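# Place one grinder body in the open carton

## Task

Put a single grinder body inside the carton that stands open, then release it so the gripper is no longer holding it.

## Robot and tools

Robot: two arms, left_arm and right_arm, each with six joints and a two-finger gripper. Positions use one shared scene frame in metres. The origin sits on the table surface midway between the arms, +x points out across the table, +z points up, and left_arm is mounted on the +y side. The arm names do not tell you which side of a camera image something is on.

Joint order: every row you send and every per-joint list in a result uses this order for each arm: shoulder, elbow, waist, wrist pitch, wrist yaw, wrist roll. Stated ranges in radians: shoulder 0.000 to 3.142, elbow 0.000 to 3.019, waist -2.880 to 2.880, wrist pitch -1.693 to 1.571, wrist yaw -1.571 to 1.571, wrist roll -2.094 to 2.094. The true end stops may differ by up to 0.019 rad either way. A target more than 0.019 rad beyond a stated end, and further out than the joint's last reported angle, gets the whole call rejected. A target past the real end is clipped to it, and the result may then print "joint sent to its limit"; a missing line does not prove there is more room.

A row: one flat list of 14 numbers covering both arms, even if only one moves. First left_arm's six joint angles then its opening, then right_arm's six angles then its opening. Joint values are absolute target angles in radians (not offsets). Opening is an absolute command from -1 (closed) to +1 (fully open).

execute_actions(actions): actions is a list of actions; each action is a list of 1 to 15 rows, each row lasting one control step of 1/30 s. If an action has fewer than 15 rows, its final row is repeated to fill 15 steps. An empty list just returns the current state and images. The joints cannot jump: each step the sent target is capped to a lead over the measured angle (waist 0.264, shoulder 0.32, elbow 0.276, wrist pitch 0.33, wrist yaw 0.186, wrist roll 0.522 rad), and if the targets would put the gripper more than 70 mm from where it is, all are pulled back proportionally. So a large change may need several actions, and an unfinished motion should be re-commanded rather than waited out. To keep a joint still, resend its value from the "Joint targets" line.

move(target, speed, blocking): target is one 14-number row as above (absolute angles, then openings, which are applied at the start). Every joint travels from its current angle to the target, all finishing together, so the hand traces a curve. speed (0.01 to 2 rad/s, default 0.5) is the peak rate of the joint with the largest distance. The path lasts between 0.5 and 10 s; if longer is needed it stops short after 10 s. It does not avoid obstacles or the other arm. blocking=false returns after 0.5 s while motion continues; then use wait(0) to check, and call wait or stop before sending any new rows or moves. The extra "move:" line reports the ending (done, off_target, moving, held, fault), limits=held or limits=none, and each arm's joint farthest from its target. Faster moves and targets set deeper past a contact hit and press harder.

wait(seconds): 0 to 10 s; arms keep their last command, a running move continues and the wait ends early if it finishes. stop(): brakes a running move; it needs some distance, more at speed; fingers are not stopped. zoom_image(camera, region): camera is cam_left_wrist or cam_right_wrist; region is [x0, y0, x1, y1] in pixels of that camera's 504x504 image, origin top-left, at most 504 by 504. finished_scene(scene): give the number of the current scene to end it; irreversible, and the carton must still contain the released part.

Results: a state line gives each gripper's end_effector_position (m) and end_effector_quat_wxyz in the scene frame; the printed position can be somewhat wrong, worse when reaching far. Fingers point along the gripper's +z and close along its y; the reported point lies between the pads about 1 cm short of the tips. Joint positions and Joint velocities list each arm's joints (rad, rad/s) plus the pad gap (m; 0.094 when fully open). grip_measured shows the measured opening on the command scale, with a fixed per-gripper error of about 1 mm. Joint targets shows what the joints are currently driven toward. Joint torques are raw drive outputs with offsets and noise, not pure contact loads. "joint command not followed" means a clearance check altered some targets. FAULT, MOTOR HOT (from 85 °C) and OVER-TEMPERATURE FAULT (100 °C, the arm goes limp and drops) lines report stops. Both wrist cameras are fisheye, 504x504.

Gripping: to hold something, command an opening about 0.03 below its grip_measured; a smaller margin holds more gently. Pad force tops out around 50 to 62 N, less on very thin parts.

Avoid: knocking or placing anything off the table, dropping or slamming the part, hard pushes, letting the arms collide or press on each other, and holding loads so long that motors overheat. Occasional outside tugs on the held part or nudges to loose objects may happen.

Each tool is called after "Emit:" by a JSON object that holds its "api" and its "payload", one argument or row to a line.

## Session

Emit:
{"api": "execute_actions", "payload": {
  "actions": []
}}

Scene clock: 0.00 s.
left_arm: end_effector_position=(+0.5810, -0.0106, +0.1680) grip_measured=+1.000 end_effector_quat_wxyz=(+0.691, +0.486, +0.497, +0.199) | right_arm: end_effector_position=(+0.1421, -0.6425, +0.3895) grip_measured=+1.000 end_effector_quat_wxyz=(+0.155, +0.920, +0.345, +0.106)
Joint names: [shoulder, elbow, waist, wrist pitch, wrist yaw, wrist roll]
Joint positions: left_arm=[ 1.894  0.957 -0.165  0.971  0.126  1.05   0.094] | right_arm=[ 1.226  1.518 -1.262 -1.557 -0.226  1.193  0.094]
Joint velocities: left_arm=[-0.015  0.002  0.005 -0.012 -0.022 -0.007  0.   ] | right_arm=[ 0.015  0.027  0.005 -0.022 -0.066  0.007  0.   ]
Joint torques (N m, as the arm reports them, + toward a larger angle): no reading
Joint targets: left_arm=[1.902 0.974 -0.165 0.974 0.126 1.050] | right_arm=[1.229 1.540 -1.262 -1.556 -0.226 1.193]

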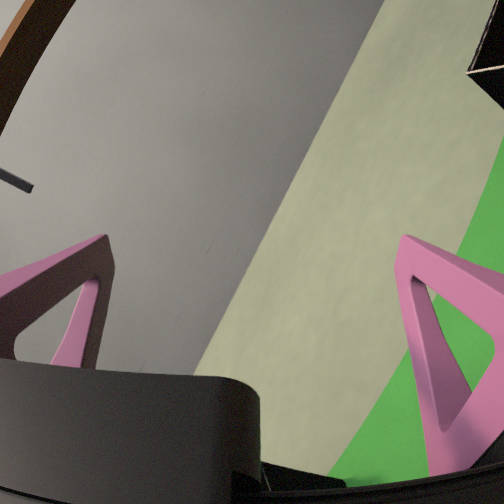

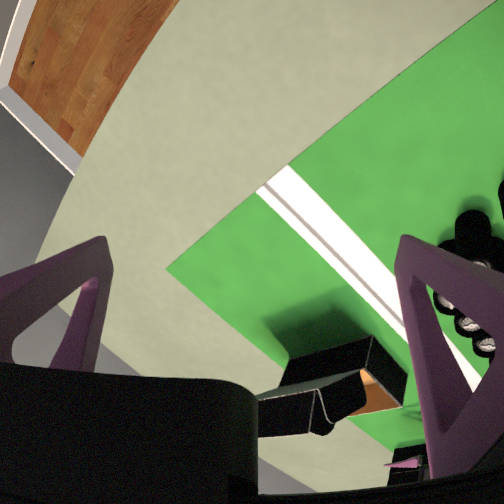

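Emit:
{"api": "move", "payload": {
  "target": [1.5,0.974,0.6,0.974,0.126,1.05,1, 0.674,1.23,0.0,-1.577,0.0,0.0,1],
  "speed": 1.2
}}

Scene clock: 9.83 s.
left_arm: end_effector_position=(+0.5262, +0.4735, +0.4228) grip_measured=+1.000 end_effector_quat_wxyz=(+0.654, +0.219, +0.492, +0.532) | right_arm: end_effector_position=(+0.2077, -0.2778, +0.4155) grip_measured=+1.000 end_effector_quat_wxyz=(+0.280, +0.008, +0.960, +0.002)
Joint names: [shoulder, elbow, waist, wrist pitch, wrist yaw, wrist roll]
Joint positions: left_arm=[1.49  0.957 0.608 0.971 0.127 1.042 0.094] | right_arm=[ 0.667  1.233 -0.005 -1.569 -0.005  0.008  0.094]
Joint velocities: left_arm=[-0.005  0.002  0.005 -0.012 -0.007 -0.037  0.   ] | right_arm=[-0.024 -0.007 -0.005  0.012 -0.066  0.022  0.   ]
Joint torques (N m, as the arm reports them, + toward a larger angle): left_arm=[-13.68  10.47  -1.58   1.36  -0.01   0.04] | right_arm=[ 0.54  8.8  -0.09  0.86  0.08 -0.24]
Joint targets: left_arm=[1.500 0.974 0.600 0.974 0.126 1.050] | right_arm=[0.674 1.230 0.000 -1.577 -0.000 -0.000]
move: done; limits=none; left_arm: farthest joint: the elbow, 0.017 radians from its target (0.017 radians at the start); right_arm: farthest joint: the wrist pitch, 0.008 radians from its target (0.020 radians at the start)

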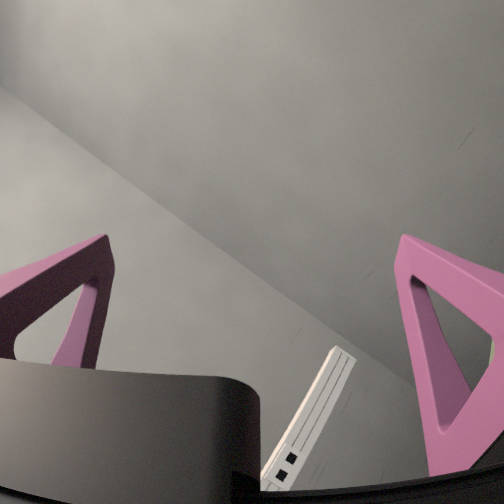

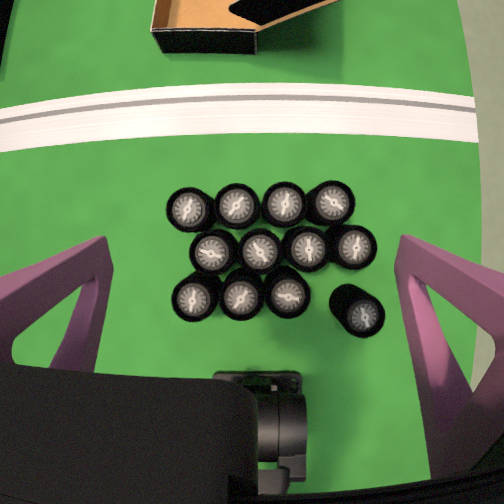

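Emit:
{"api": "move", "payload": {
  "target": [1.5,0.974,0.6,0.974,0.126,1.05,1, 1.257,1.56,0.1,-1.314,0.0,0.0,1],
  "speed": 1.0
}}

Scene clock: 24.47 s.
left_arm: end_effector_position=(+0.5262, +0.4735, +0.4228) grip_measured=+1.000 end_effector_quat_wxyz=(+0.654, +0.219, +0.492, +0.532) | right_arm: end_effector_position=(+0.4437, -0.2364, +0.3899) grip_measured=+1.000 end_effector_quat_wxyz=(+0.245, -0.039, +0.969, +0.014)
Joint names: [shoulder, elbow, waist, wrist pitch, wrist yaw, wrist roll]
Joint positions: left_arm=[1.49  0.957 0.608 0.971 0.127 1.042 0.094] | right_arm=[ 1.263  1.513  0.09  -1.326 -0.005  0.008  0.094]
Joint velocities: left_arm=[-0.015  0.002  0.005 -0.032  0.051 -0.007  0.   ] | right_arm=[-0.005 -0.007 -0.005 -0.022  0.022 -0.022  0.   ]
Joint torques (N m, as the arm reports them, + toward a larger angle): left_arm=[-13.46  10.51  -1.66   1.38  -0.02   0.04] | right_arm=[-9.28 13.79  0.36  1.67  0.08 -0.23]
Joint targets: left_arm=[1.500 0.974 0.600 0.974 0.126 1.050] | right_arm=[1.257 1.560 0.100 -1.314 0.000 0.000]
move: off_target (right_arm); limits=none; left_arm: farthest joint: the elbow, 0.017 radians from its target (0.017 radians at the start); right_arm: farthest joint: the elbow, 0.047 radians from its target (0.327 radians at the start)

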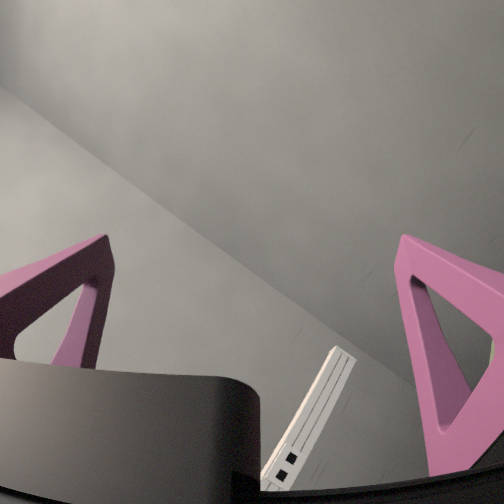

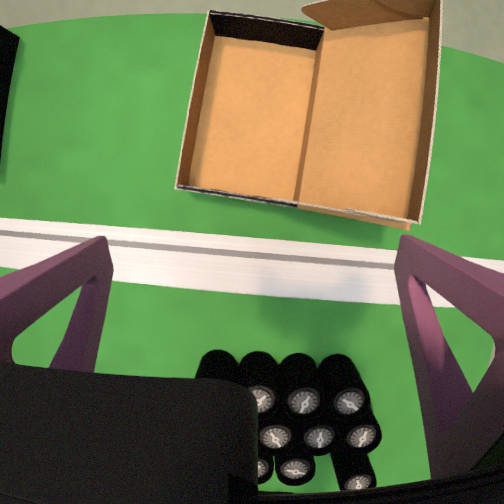

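Emit:
{"api": "move", "payload": {
  "target": [1.5,0.974,0.6,0.974,0.126,1.05,1, 1.822,1.13,0.57,-1.615,0.34,-0.363,1],
  "speed": 0.7
}}

Scene clock: 39.03 s.
left_arm: end_effector_position=(+0.5262, +0.4735, +0.4228) grip_measured=+1.000 end_effector_quat_wxyz=(+0.654, +0.219, +0.492, +0.532) | right_arm: end_effector_position=(+0.2827, -0.1535, +0.0575) grip_measured=+1.000 end_effector_quat_wxyz=(-0.335, -0.465, +0.796, -0.193)
Joint names: [shoulder, elbow, waist, wrist pitch, wrist yaw, wrist roll]
Joint positions: left_arm=[1.49  0.957 0.608 0.971 0.127 1.042 0.094] | right_arm=[ 1.825  1.12   0.576 -1.602  0.336 -0.354  0.094]
Joint velocities: left_arm=[-0.005  0.007 -0.005  0.007  0.051  0.022  0.   ] | right_arm=[-0.015  0.007  0.015 -0.002  0.022  0.007  0.   ]
Joint torques (N m, as the arm reports them, + toward a larger angle): left_arm=[-13.48  10.51  -1.63   1.38  -0.02   0.04] | right_arm=[-12.42   6.59  -1.1   -2.08   0.25  -0.22]
Joint targets: left_arm=[1.500 0.974 0.600 0.974 0.126 1.050] | right_arm=[1.822 1.130 0.570 -1.615 0.340 -0.363]
move: done; limits=none; left_arm: farthest joint: the elbow, 0.017 radians from its target (0.017 radians at the start); right_arm: farthest joint: the wrist pitch, 0.013 radians from its target (0.289 radians at the start)

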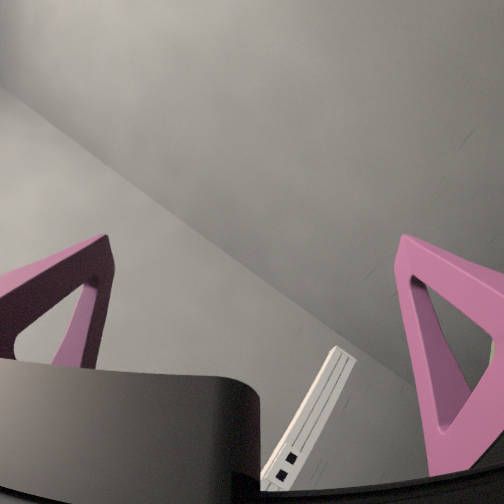

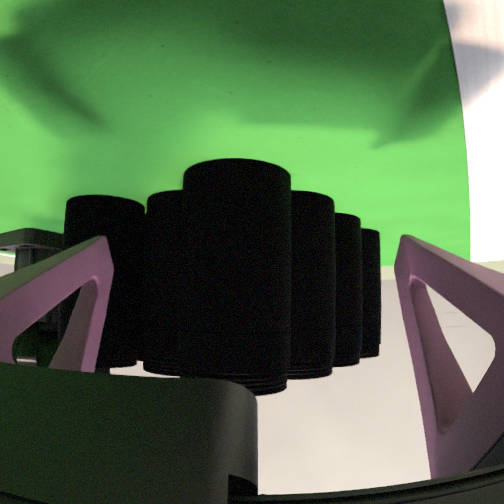

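Emit:
{"api": "move", "payload": {
  "target": [1.5,0.974,0.6,0.974,0.126,1.05,1, 1.707,0.924,0.492,-1.475,0.38,-0.413,1],
  "speed": 0.25
}}

Scene clock: 52.43 s.
left_arm: end_effector_position=(+0.5262, +0.4735, +0.4228) grip_measured=+1.000 end_effector_quat_wxyz=(+0.654, +0.219, +0.492, +0.532) | right_arm: end_effector_position=(+0.2462, -0.2072, +0.0460) grip_measured=+1.000 end_effector_quat_wxyz=(-0.330, -0.460, +0.802, -0.191)
Joint names: [shoulder, elbow, waist, wrist pitch, wrist yaw, wrist roll]
Joint positions: left_arm=[1.49  0.957 0.608 0.971 0.127 1.042 0.094] | right_arm=[ 1.715  0.925  0.502 -1.485  0.375 -0.405  0.094]
Joint velocities: left_arm=[-0.015  0.002 -0.005  0.007 -0.081 -0.051  0.   ] | right_arm=[-0.005 -0.012  0.005 -0.002  0.022  0.007  0.   ]
Joint torques (N m, as the arm reports them, + toward a larger angle): left_arm=[-13.46  10.51  -1.62   1.38  -0.02   0.04] | right_arm=[-10.88   5.23  -1.47  -0.91   0.28  -0.24]
Joint targets: left_arm=[1.500 0.974 0.600 0.974 0.126 1.050] | right_arm=[1.707 0.924 0.492 -1.475 0.380 -0.413]
move: done; limits=none; left_arm: farthest joint: the elbow, 0.017 radians from its target (0.017 radians at the start); right_arm: farthest joint: the waist, 0.010 radians from its target (0.084 radians at the start)

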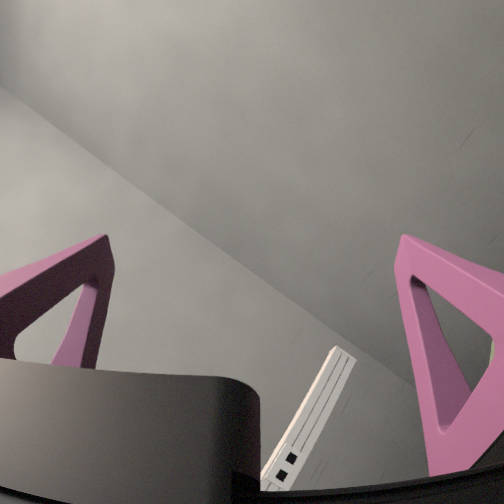

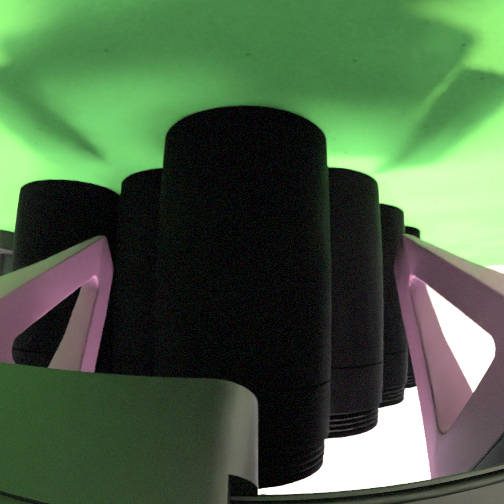

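Emit:
{"api": "execute_actions", "payload": {
  "actions": [
    [[1.5,0.974,0.6,0.974,0.126,1.05,1, 1.707,0.924,0.492,-1.475,0.38,-0.413,0.13]],
    [[1.5,0.974,0.6,0.974,0.126,1.05,1, 1.707,0.924,0.492,-1.475,0.38,-0.413,0.1],[1.5,0.974,0.6,0.974,0.126,1.05,1, 1.707,0.924,0.492,-1.475,0.38,-0.413,0.08],[1.5,0.974,0.6,0.974,0.126,1.05,1, 1.707,0.924,0.492,-1.475,0.38,-0.413,0.06],[1.5,0.974,0.6,0.974,0.126,1.05,1, 1.707,0.924,0.492,-1.475,0.38,-0.413,0.045],[1.5,0.974,0.6,0.974,0.126,1.05,1, 1.707,0.924,0.492,-1.475,0.38,-0.413,0.03],[1.5,0.974,0.6,0.974,0.126,1.05,1, 1.707,0.924,0.492,-1.475,0.38,-0.413,0.015],[1.5,0.974,0.6,0.974,0.126,1.05,1, 1.707,0.924,0.492,-1.475,0.38,-0.413,0.005]]
  ]
}}

Scene clock: 61.03 s.
left_arm: end_effector_position=(+0.5262, +0.4735, +0.4228) grip_measured=+1.000 end_effector_quat_wxyz=(+0.654, +0.219, +0.492, +0.532) | right_arm: end_effector_position=(+0.2459, -0.2071, +0.0459) grip_measured=+0.043 end_effector_quat_wxyz=(-0.331, -0.462, +0.801, -0.189)
Joint names: [shoulder, elbow, waist, wrist pitch, wrist yaw, wrist roll]
Joint positions: left_arm=[1.49  0.957 0.608 0.971 0.127 1.042 0.094] | right_arm=[ 1.715  0.925  0.502 -1.485  0.374 -0.409  0.049]
Joint velocities: left_arm=[-0.005 -0.017 -0.005 -0.017 -0.022 -0.066  0.   ] | right_arm=[-0.015 -0.017 -0.015 -0.002 -0.11  -0.022 -0.001]
Joint torques (N m, as the arm reports them, + toward a larger angle): left_arm=[-13.44  10.51  -1.62   1.37  -0.02   0.04] | right_arm=[-10.84   5.31  -1.55  -0.91   0.35  -0.2 ]
Joint targets: left_arm=[1.500 0.974 0.600 0.974 0.126 1.050] | right_arm=[1.707 0.924 0.492 -1.475 0.380 -0.413]

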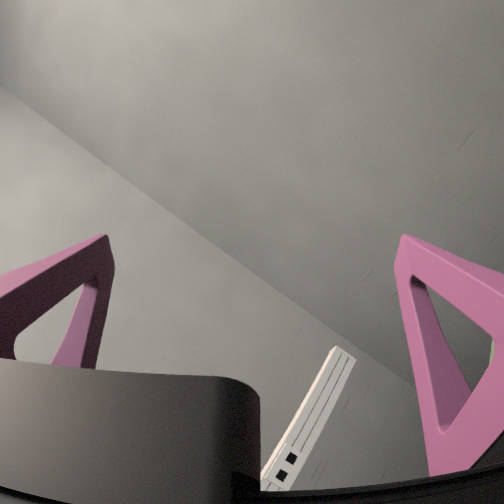

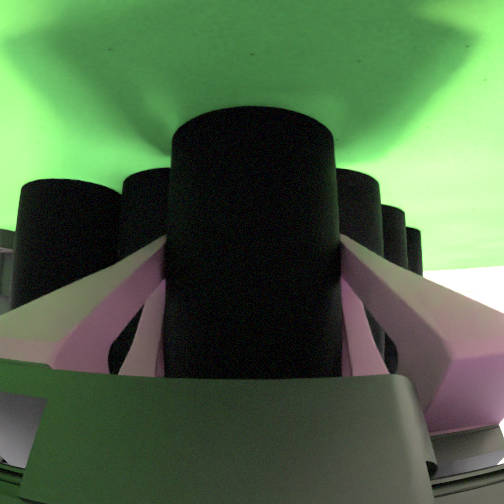

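Emit:
{"api": "move", "payload": {
  "target": [1.5,0.974,0.6,0.974,0.126,1.05,1, 1.79,1.15,0.56,-1.62,0.345,-0.365,0.005],
  "speed": 0.3
}}

Emit:
{"api": "move", "payload": {
  "target": [1.5,0.974,0.6,0.974,0.126,1.05,1, 1.40,1.26,0.16,-1.6,0.2,-0.2,0.005],
  "speed": 0.5
}}

Emit:
{"api": "move", "payload": {
  "target": [1.5,0.974,0.6,0.974,0.126,1.05,1, 1.535,1.18,0.108,-0.40,0.12,0.133,0.005],
  "speed": 0.7
}}

Scene clock: 74.93 s.
left_arm: end_effector_position=(+0.5262, +0.4735, +0.4228) grip_measured=+1.000 end_effector_quat_wxyz=(+0.654, +0.219, +0.492, +0.532) | right_arm: end_effector_position=(+0.2898, -0.1613, +0.0710) grip_measured=+0.043 end_effector_quat_wxyz=(-0.316, -0.463, +0.806, -0.190)
Joint names: [shoulder, elbow, waist, wrist pitch, wrist yaw, wrist roll]
Joint positions: left_arm=[1.49  0.957 0.608 0.971 0.127 1.042 0.094] | right_arm=[ 1.777  1.118  0.549 -1.597  0.347 -0.373  0.049]
Joint velocities: left_arm=[ 0.005  0.012  0.005 -0.007 -0.007 -0.022  0.   ] | right_arm=[ 0.005 -0.007 -0.005 -0.007 -0.022 -0.022  0.001]
Joint torques (N m, as the arm reports them, + toward a larger angle): left_arm=[-13.42  10.5   -1.63   1.38  -0.02   0.04] | right_arm=[-11.09   8.74   0.5   -2.43  -0.03  -0.07]
Joint targets: left_arm=[1.500 0.974 0.600 0.974 0.126 1.050] | right_arm=[1.790 1.150 0.560 -1.620 0.345 -0.365]
move: off_target (right_arm); limits=none; left_arm: farthest joint: the elbow, 0.017 radians from its target (0.017 radians at the start); right_arm: farthest joint: the elbow, 0.032 radians from its target (0.225 radians at the start)

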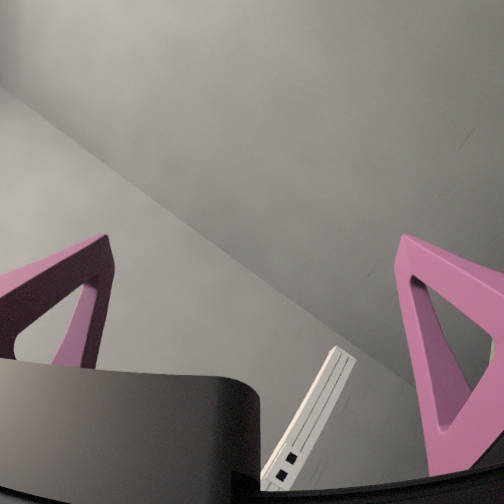

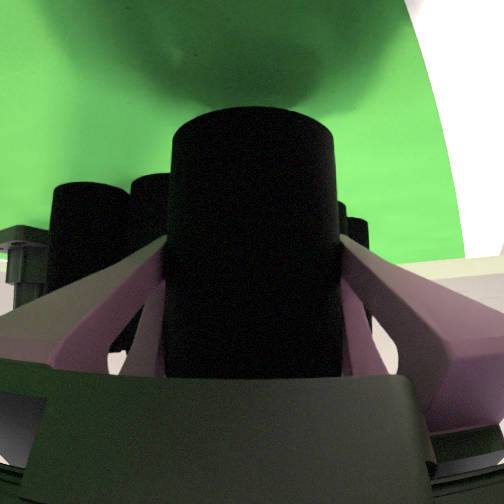

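Scene clock: 76.37 s.
left_arm: end_effector_position=(+0.5262, +0.4735, +0.4228) grip_measured=+1.000 end_effector_quat_wxyz=(+0.654, +0.219, +0.492, +0.532) | right_arm: end_effector_position=(+0.3376, -0.2574, +0.2094) grip_measured=+0.043 end_effector_quat_wxyz=(-0.105, -0.188, +0.972, -0.098)
Joint names: [shoulder, elbow, waist, wrist pitch, wrist yaw, wrist roll]
Joint positions: left_arm=[1.49  0.957 0.608 0.971 0.127 1.042 0.094] | right_arm=[ 1.398  1.217  0.157 -1.597  0.202 -0.208  0.049]
Joint velocities: left_arm=[-0.005  0.002 -0.005  0.002 -0.022  0.022  0.   ] | right_arm=[-0.015 -0.002 -0.015 -0.022  0.051  0.051  0.   ]
Joint torques (N m, as the arm reports them, + toward a larger angle): left_arm=[-13.42  10.51  -1.64   1.38  -0.02   0.04] | right_arm=[-9.19 12.14 -0.22 -0.52 -0.1  -0.09]
Joint targets: left_arm=[1.500 0.974 0.600 0.974 0.126 1.050] | right_arm=[1.400 1.260 0.160 -1.600 0.200 -0.200]
move: off_target (right_arm); limits=none; left_arm: farthest joint: the elbow, 0.017 radians from its target (0.017 radians at the start); right_arm: farthest joint: the elbow, 0.043 radians from its target (0.142 radians at the start)

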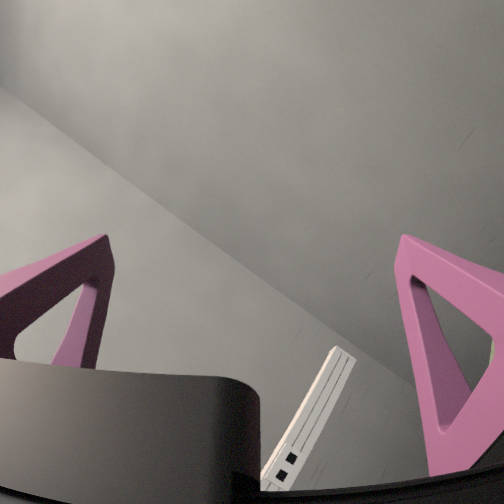

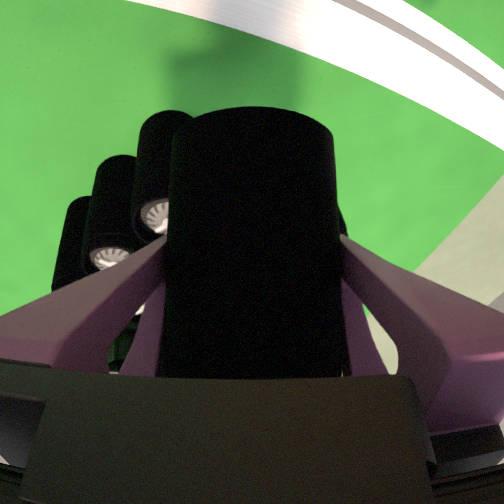

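Scene clock: 78.73 s.
left_arm: end_effector_position=(+0.5262, +0.4735, +0.4228) grip_measured=+1.000 end_effector_quat_wxyz=(+0.654, +0.219, +0.492, +0.532) | right_arm: end_effector_position=(+0.5906, -0.2273, +0.2056) grip_measured=+0.043 end_effector_quat_wxyz=(+0.387, +0.027, +0.921, -0.011)
Joint names: [shoulder, elbow, waist, wrist pitch, wrist yaw, wrist roll]
Joint positions: left_arm=[1.49  0.957 0.608 0.971 0.127 1.042 0.094] | right_arm=[ 1.53   1.172  0.121 -0.425  0.124  0.124  0.049]
Joint velocities: left_arm=[ 0.015 -0.007 -0.005  0.017 -0.051 -0.037  0.   ] | right_arm=[-0.015 -0.002 -0.015 -0.022  0.066 -0.037 -0.001]
Joint torques (N m, as the arm reports them, + toward a larger angle): left_arm=[-13.45  10.51  -1.62   1.39  -0.02   0.04] | right_arm=[-12.03  10.51  -1.72   2.75  -0.22  -0.08]
Joint targets: left_arm=[1.500 0.974 0.600 0.974 0.126 1.050] | right_arm=[1.535 1.180 0.108 -0.400 0.120 0.133]
move: off_target (right_arm); limits=none; left_arm: farthest joint: the elbow, 0.017 radians from its target (0.017 radians at the start); right_arm: farthest joint: the wrist pitch, 0.025 radians from its target (1.197 radians at the start)

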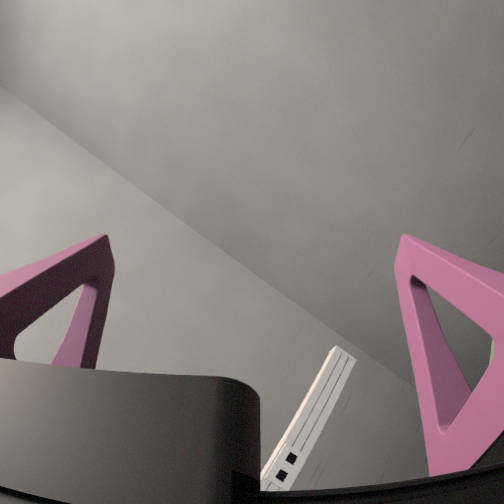

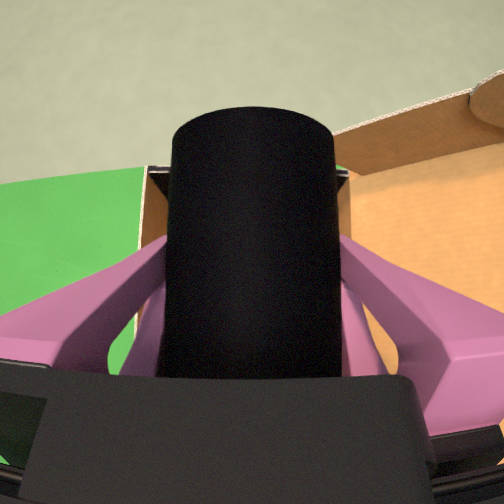

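Emit:
{"api": "move", "payload": {
  "target": [1.5,0.974,0.6,0.974,0.126,1.05,1, 1.743,1.001,0.139,-0.02,0.12,0.133,0.005],
  "speed": 0.3
}}

Emit:
{"api": "move", "payload": {
  "target": [1.5,0.974,0.6,0.974,0.126,1.05,1, 1.803,0.982,0.139,0.052,0.12,0.133,0.005],
  "speed": 0.1
}}

Scene clock: 93.17 s.
left_arm: end_effector_position=(+0.5262, +0.4735, +0.4228) grip_measured=+1.000 end_effector_quat_wxyz=(+0.654, +0.219, +0.492, +0.532) | right_arm: end_effector_position=(+0.5876, -0.2242, +0.0550) grip_measured=+0.043 end_effector_quat_wxyz=(+0.380, +0.025, +0.925, -0.011)
Joint names: [shoulder, elbow, waist, wrist pitch, wrist yaw, wrist roll]
Joint positions: left_arm=[1.49  0.957 0.608 0.971 0.127 1.042 0.094] | right_arm=[ 1.743  0.989  0.126 -0.045  0.124  0.125  0.049]
Joint velocities: left_arm=[ 0.015  0.002  0.015  0.007  0.037 -0.037  0.   ] | right_arm=[-0.015  0.007 -0.005 -0.002 -0.022 -0.022  0.   ]
Joint torques (N m, as the arm reports them, + toward a larger angle): left_arm=[-13.45  10.51  -1.64   1.38  -0.02   0.04] | right_arm=[-13.44   8.9    0.51   2.71  -0.22  -0.07]
Joint targets: left_arm=[1.500 0.974 0.600 0.974 0.126 1.050] | right_arm=[1.743 1.001 0.139 -0.020 0.120 0.133]
move: off_target (right_arm); limits=none; left_arm: farthest joint: the elbow, 0.017 radians from its target (0.017 radians at the start); right_arm: farthest joint: the wrist pitch, 0.025 radians from its target (0.405 radians at the start)

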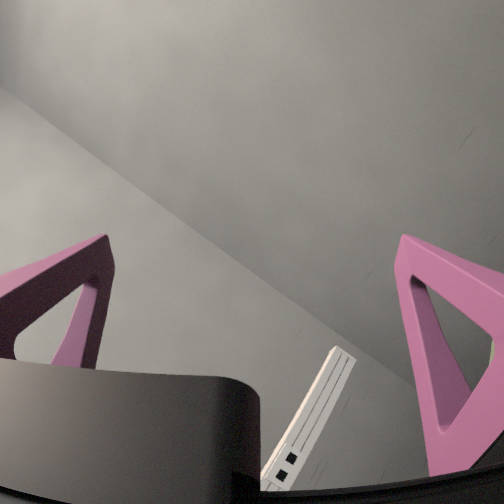

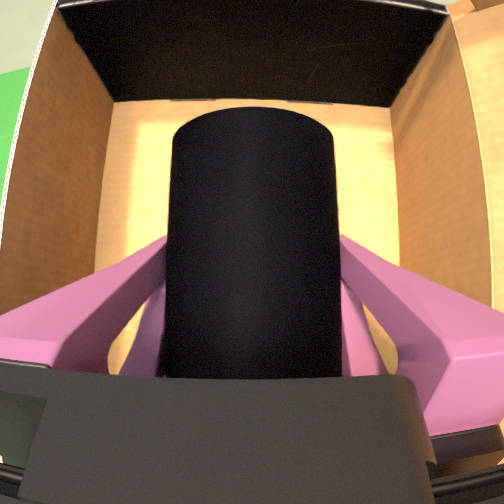

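Scene clock: 94.47 s.
left_arm: end_effector_position=(+0.5262, +0.4735, +0.4228) grip_measured=+1.000 end_effector_quat_wxyz=(+0.654, +0.219, +0.492, +0.532) | right_arm: end_effector_position=(+0.5905, -0.2238, +0.0339) grip_measured=+0.043 end_effector_quat_wxyz=(+0.386, +0.025, +0.922, -0.010)
Joint names: [shoulder, elbow, waist, wrist pitch, wrist yaw, wrist roll]
Joint positions: left_arm=[1.49  0.957 0.608 0.971 0.127 1.042 0.094] | right_arm=[1.791 0.976 0.126 0.03  0.124 0.125 0.049]
Joint velocities: left_arm=[-0.005 -0.002 -0.024 -0.012  0.051 -0.022  0.   ] | right_arm=[-0.024 -0.002 -0.015 -0.002 -0.022  0.066 -0.001]
Joint torques (N m, as the arm reports them, + toward a larger angle): left_arm=[-13.47  10.5   -1.63   1.38  -0.02   0.04] | right_arm=[-12.72   7.97   0.45   2.67  -0.21  -0.08]
Joint targets: left_arm=[1.500 0.974 0.600 0.974 0.126 1.050] | right_arm=[1.803 0.982 0.139 0.052 0.120 0.133]
move: off_target (right_arm); limits=none; left_arm: farthest joint: the elbow, 0.017 radians from its target (0.017 radians at the start); right_arm: farthest joint: the wrist pitch, 0.022 radians from its target (0.097 radians at the start)

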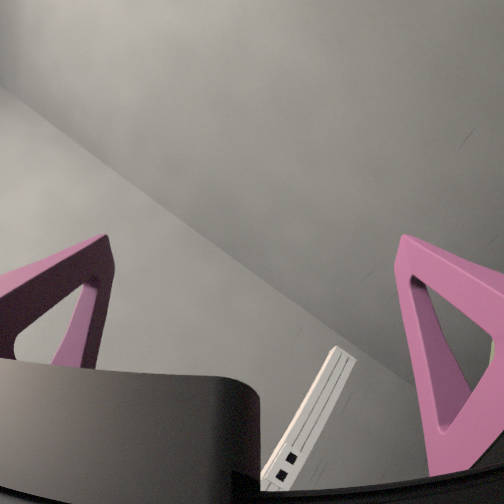

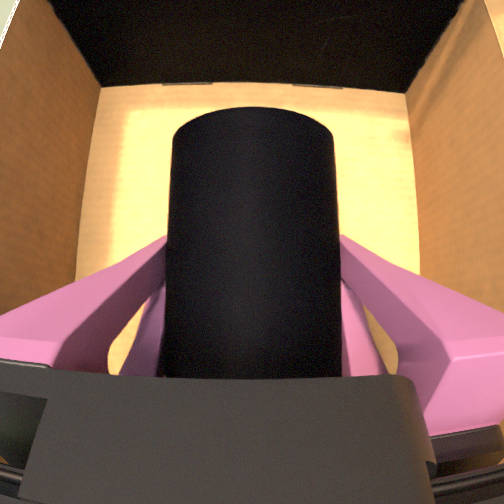

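Emit:
{"api": "move", "payload": {
  "target": [1.5,0.974,0.6,0.974,0.126,1.05,1, 1.803,0.982,0.139,0.052,0.12,0.133,0.25],
  "speed": 0.1
}}

Emit:
{"api": "move", "payload": {
  "target": [1.5,0.974,0.6,0.974,0.126,1.05,1, 1.58,1.16,0.126,-0.33,0.124,0.125,0.25],
  "speed": 0.4
}}

Scene clock: 98.30 s.
left_arm: end_effector_position=(+0.5262, +0.4735, +0.4228) grip_measured=+1.000 end_effector_quat_wxyz=(+0.654, +0.219, +0.492, +0.532) | right_arm: end_effector_position=(+0.5914, -0.2237, +0.0349) grip_measured=+0.249 end_effector_quat_wxyz=(+0.389, +0.025, +0.921, -0.009)
Joint names: [shoulder, elbow, waist, wrist pitch, wrist yaw, wrist roll]
Joint positions: left_arm=[1.49  0.957 0.608 0.971 0.127 1.042 0.094] | right_arm=[1.791 0.975 0.126 0.036 0.124 0.125 0.059]
Joint velocities: left_arm=[-0.005  0.012  0.005 -0.007  0.007  0.066  0.   ] | right_arm=[ 0.005  0.002 -0.015  0.017 -0.022  0.007 -0.   ]
Joint torques (N m, as the arm reports them, + toward a larger angle): left_arm=[-13.43  10.51  -1.63   1.38  -0.02   0.04] | right_arm=[-12.67   8.08   0.57   2.32  -0.22  -0.08]
Joint targets: left_arm=[1.500 0.974 0.600 0.974 0.126 1.050] | right_arm=[1.803 0.982 0.139 0.052 0.120 0.133]
move: done; limits=none; left_arm: farthest joint: the elbow, 0.017 radians from its target (0.017 radians at the start); right_arm: farthest joint: the wrist pitch, 0.016 radians from its target (0.022 radians at the start)

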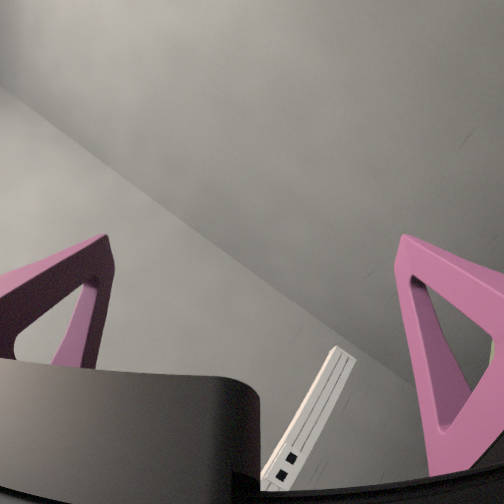

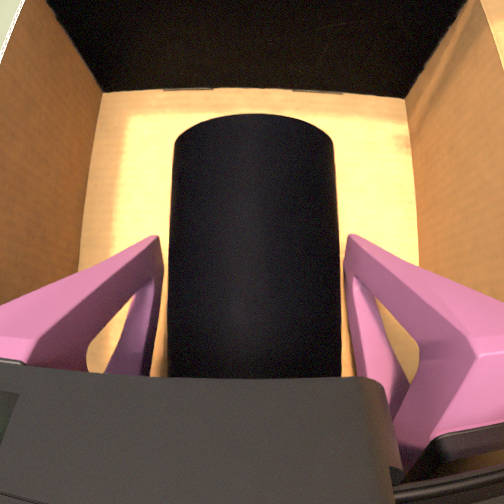

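Scene clock: 99.77 s.
left_arm: end_effector_position=(+0.5262, +0.4735, +0.4228) grip_measured=+1.000 end_effector_quat_wxyz=(+0.654, +0.219, +0.492, +0.532) | right_arm: end_effector_position=(+0.5945, -0.2233, +0.1684) grip_measured=+0.249 end_effector_quat_wxyz=(+0.390, +0.025, +0.921, -0.009)
Joint names: [shoulder, elbow, waist, wrist pitch, wrist yaw, wrist roll]
Joint positions: left_arm=[1.49  0.957 0.608 0.971 0.127 1.042 0.094] | right_arm=[ 1.578  1.121  0.126 -0.32   0.124  0.125  0.059]
Joint velocities: left_arm=[-0.005  0.007 -0.005  0.007 -0.051  0.022  0.   ] | right_arm=[ 0.005 -0.002 -0.005 -0.002 -0.051 -0.037 -0.   ]
Joint torques (N m, as the arm reports them, + toward a larger angle): left_arm=[-13.46  10.51  -1.66   1.37  -0.02   0.04] | right_arm=[-12.58  12.62  -0.58   1.09  -0.04  -0.16]
Joint targets: left_arm=[1.500 0.974 0.600 0.974 0.126 1.050] | right_arm=[1.580 1.160 0.126 -0.330 0.124 0.125]
move: off_target (right_arm); limits=none; left_arm: farthest joint: the elbow, 0.017 radians from its target (0.017 radians at the start); right_arm: farthest joint: the elbow, 0.039 radians from its target (0.185 radians at the start)

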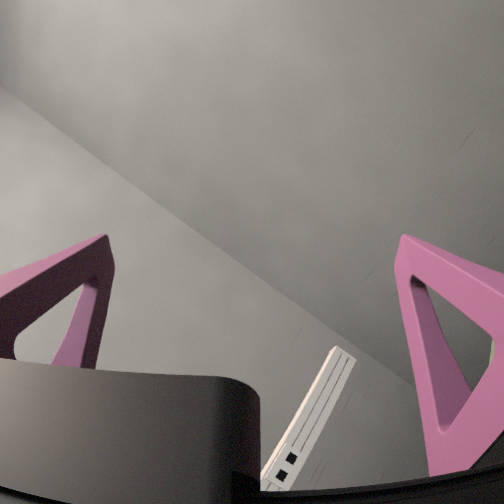

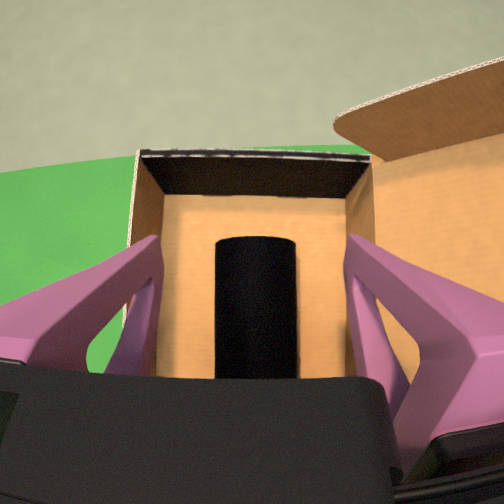

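Emit:
{"api": "finished_scene", "payload": {
  "scene": 2
}}

The scene is finished: the task was done.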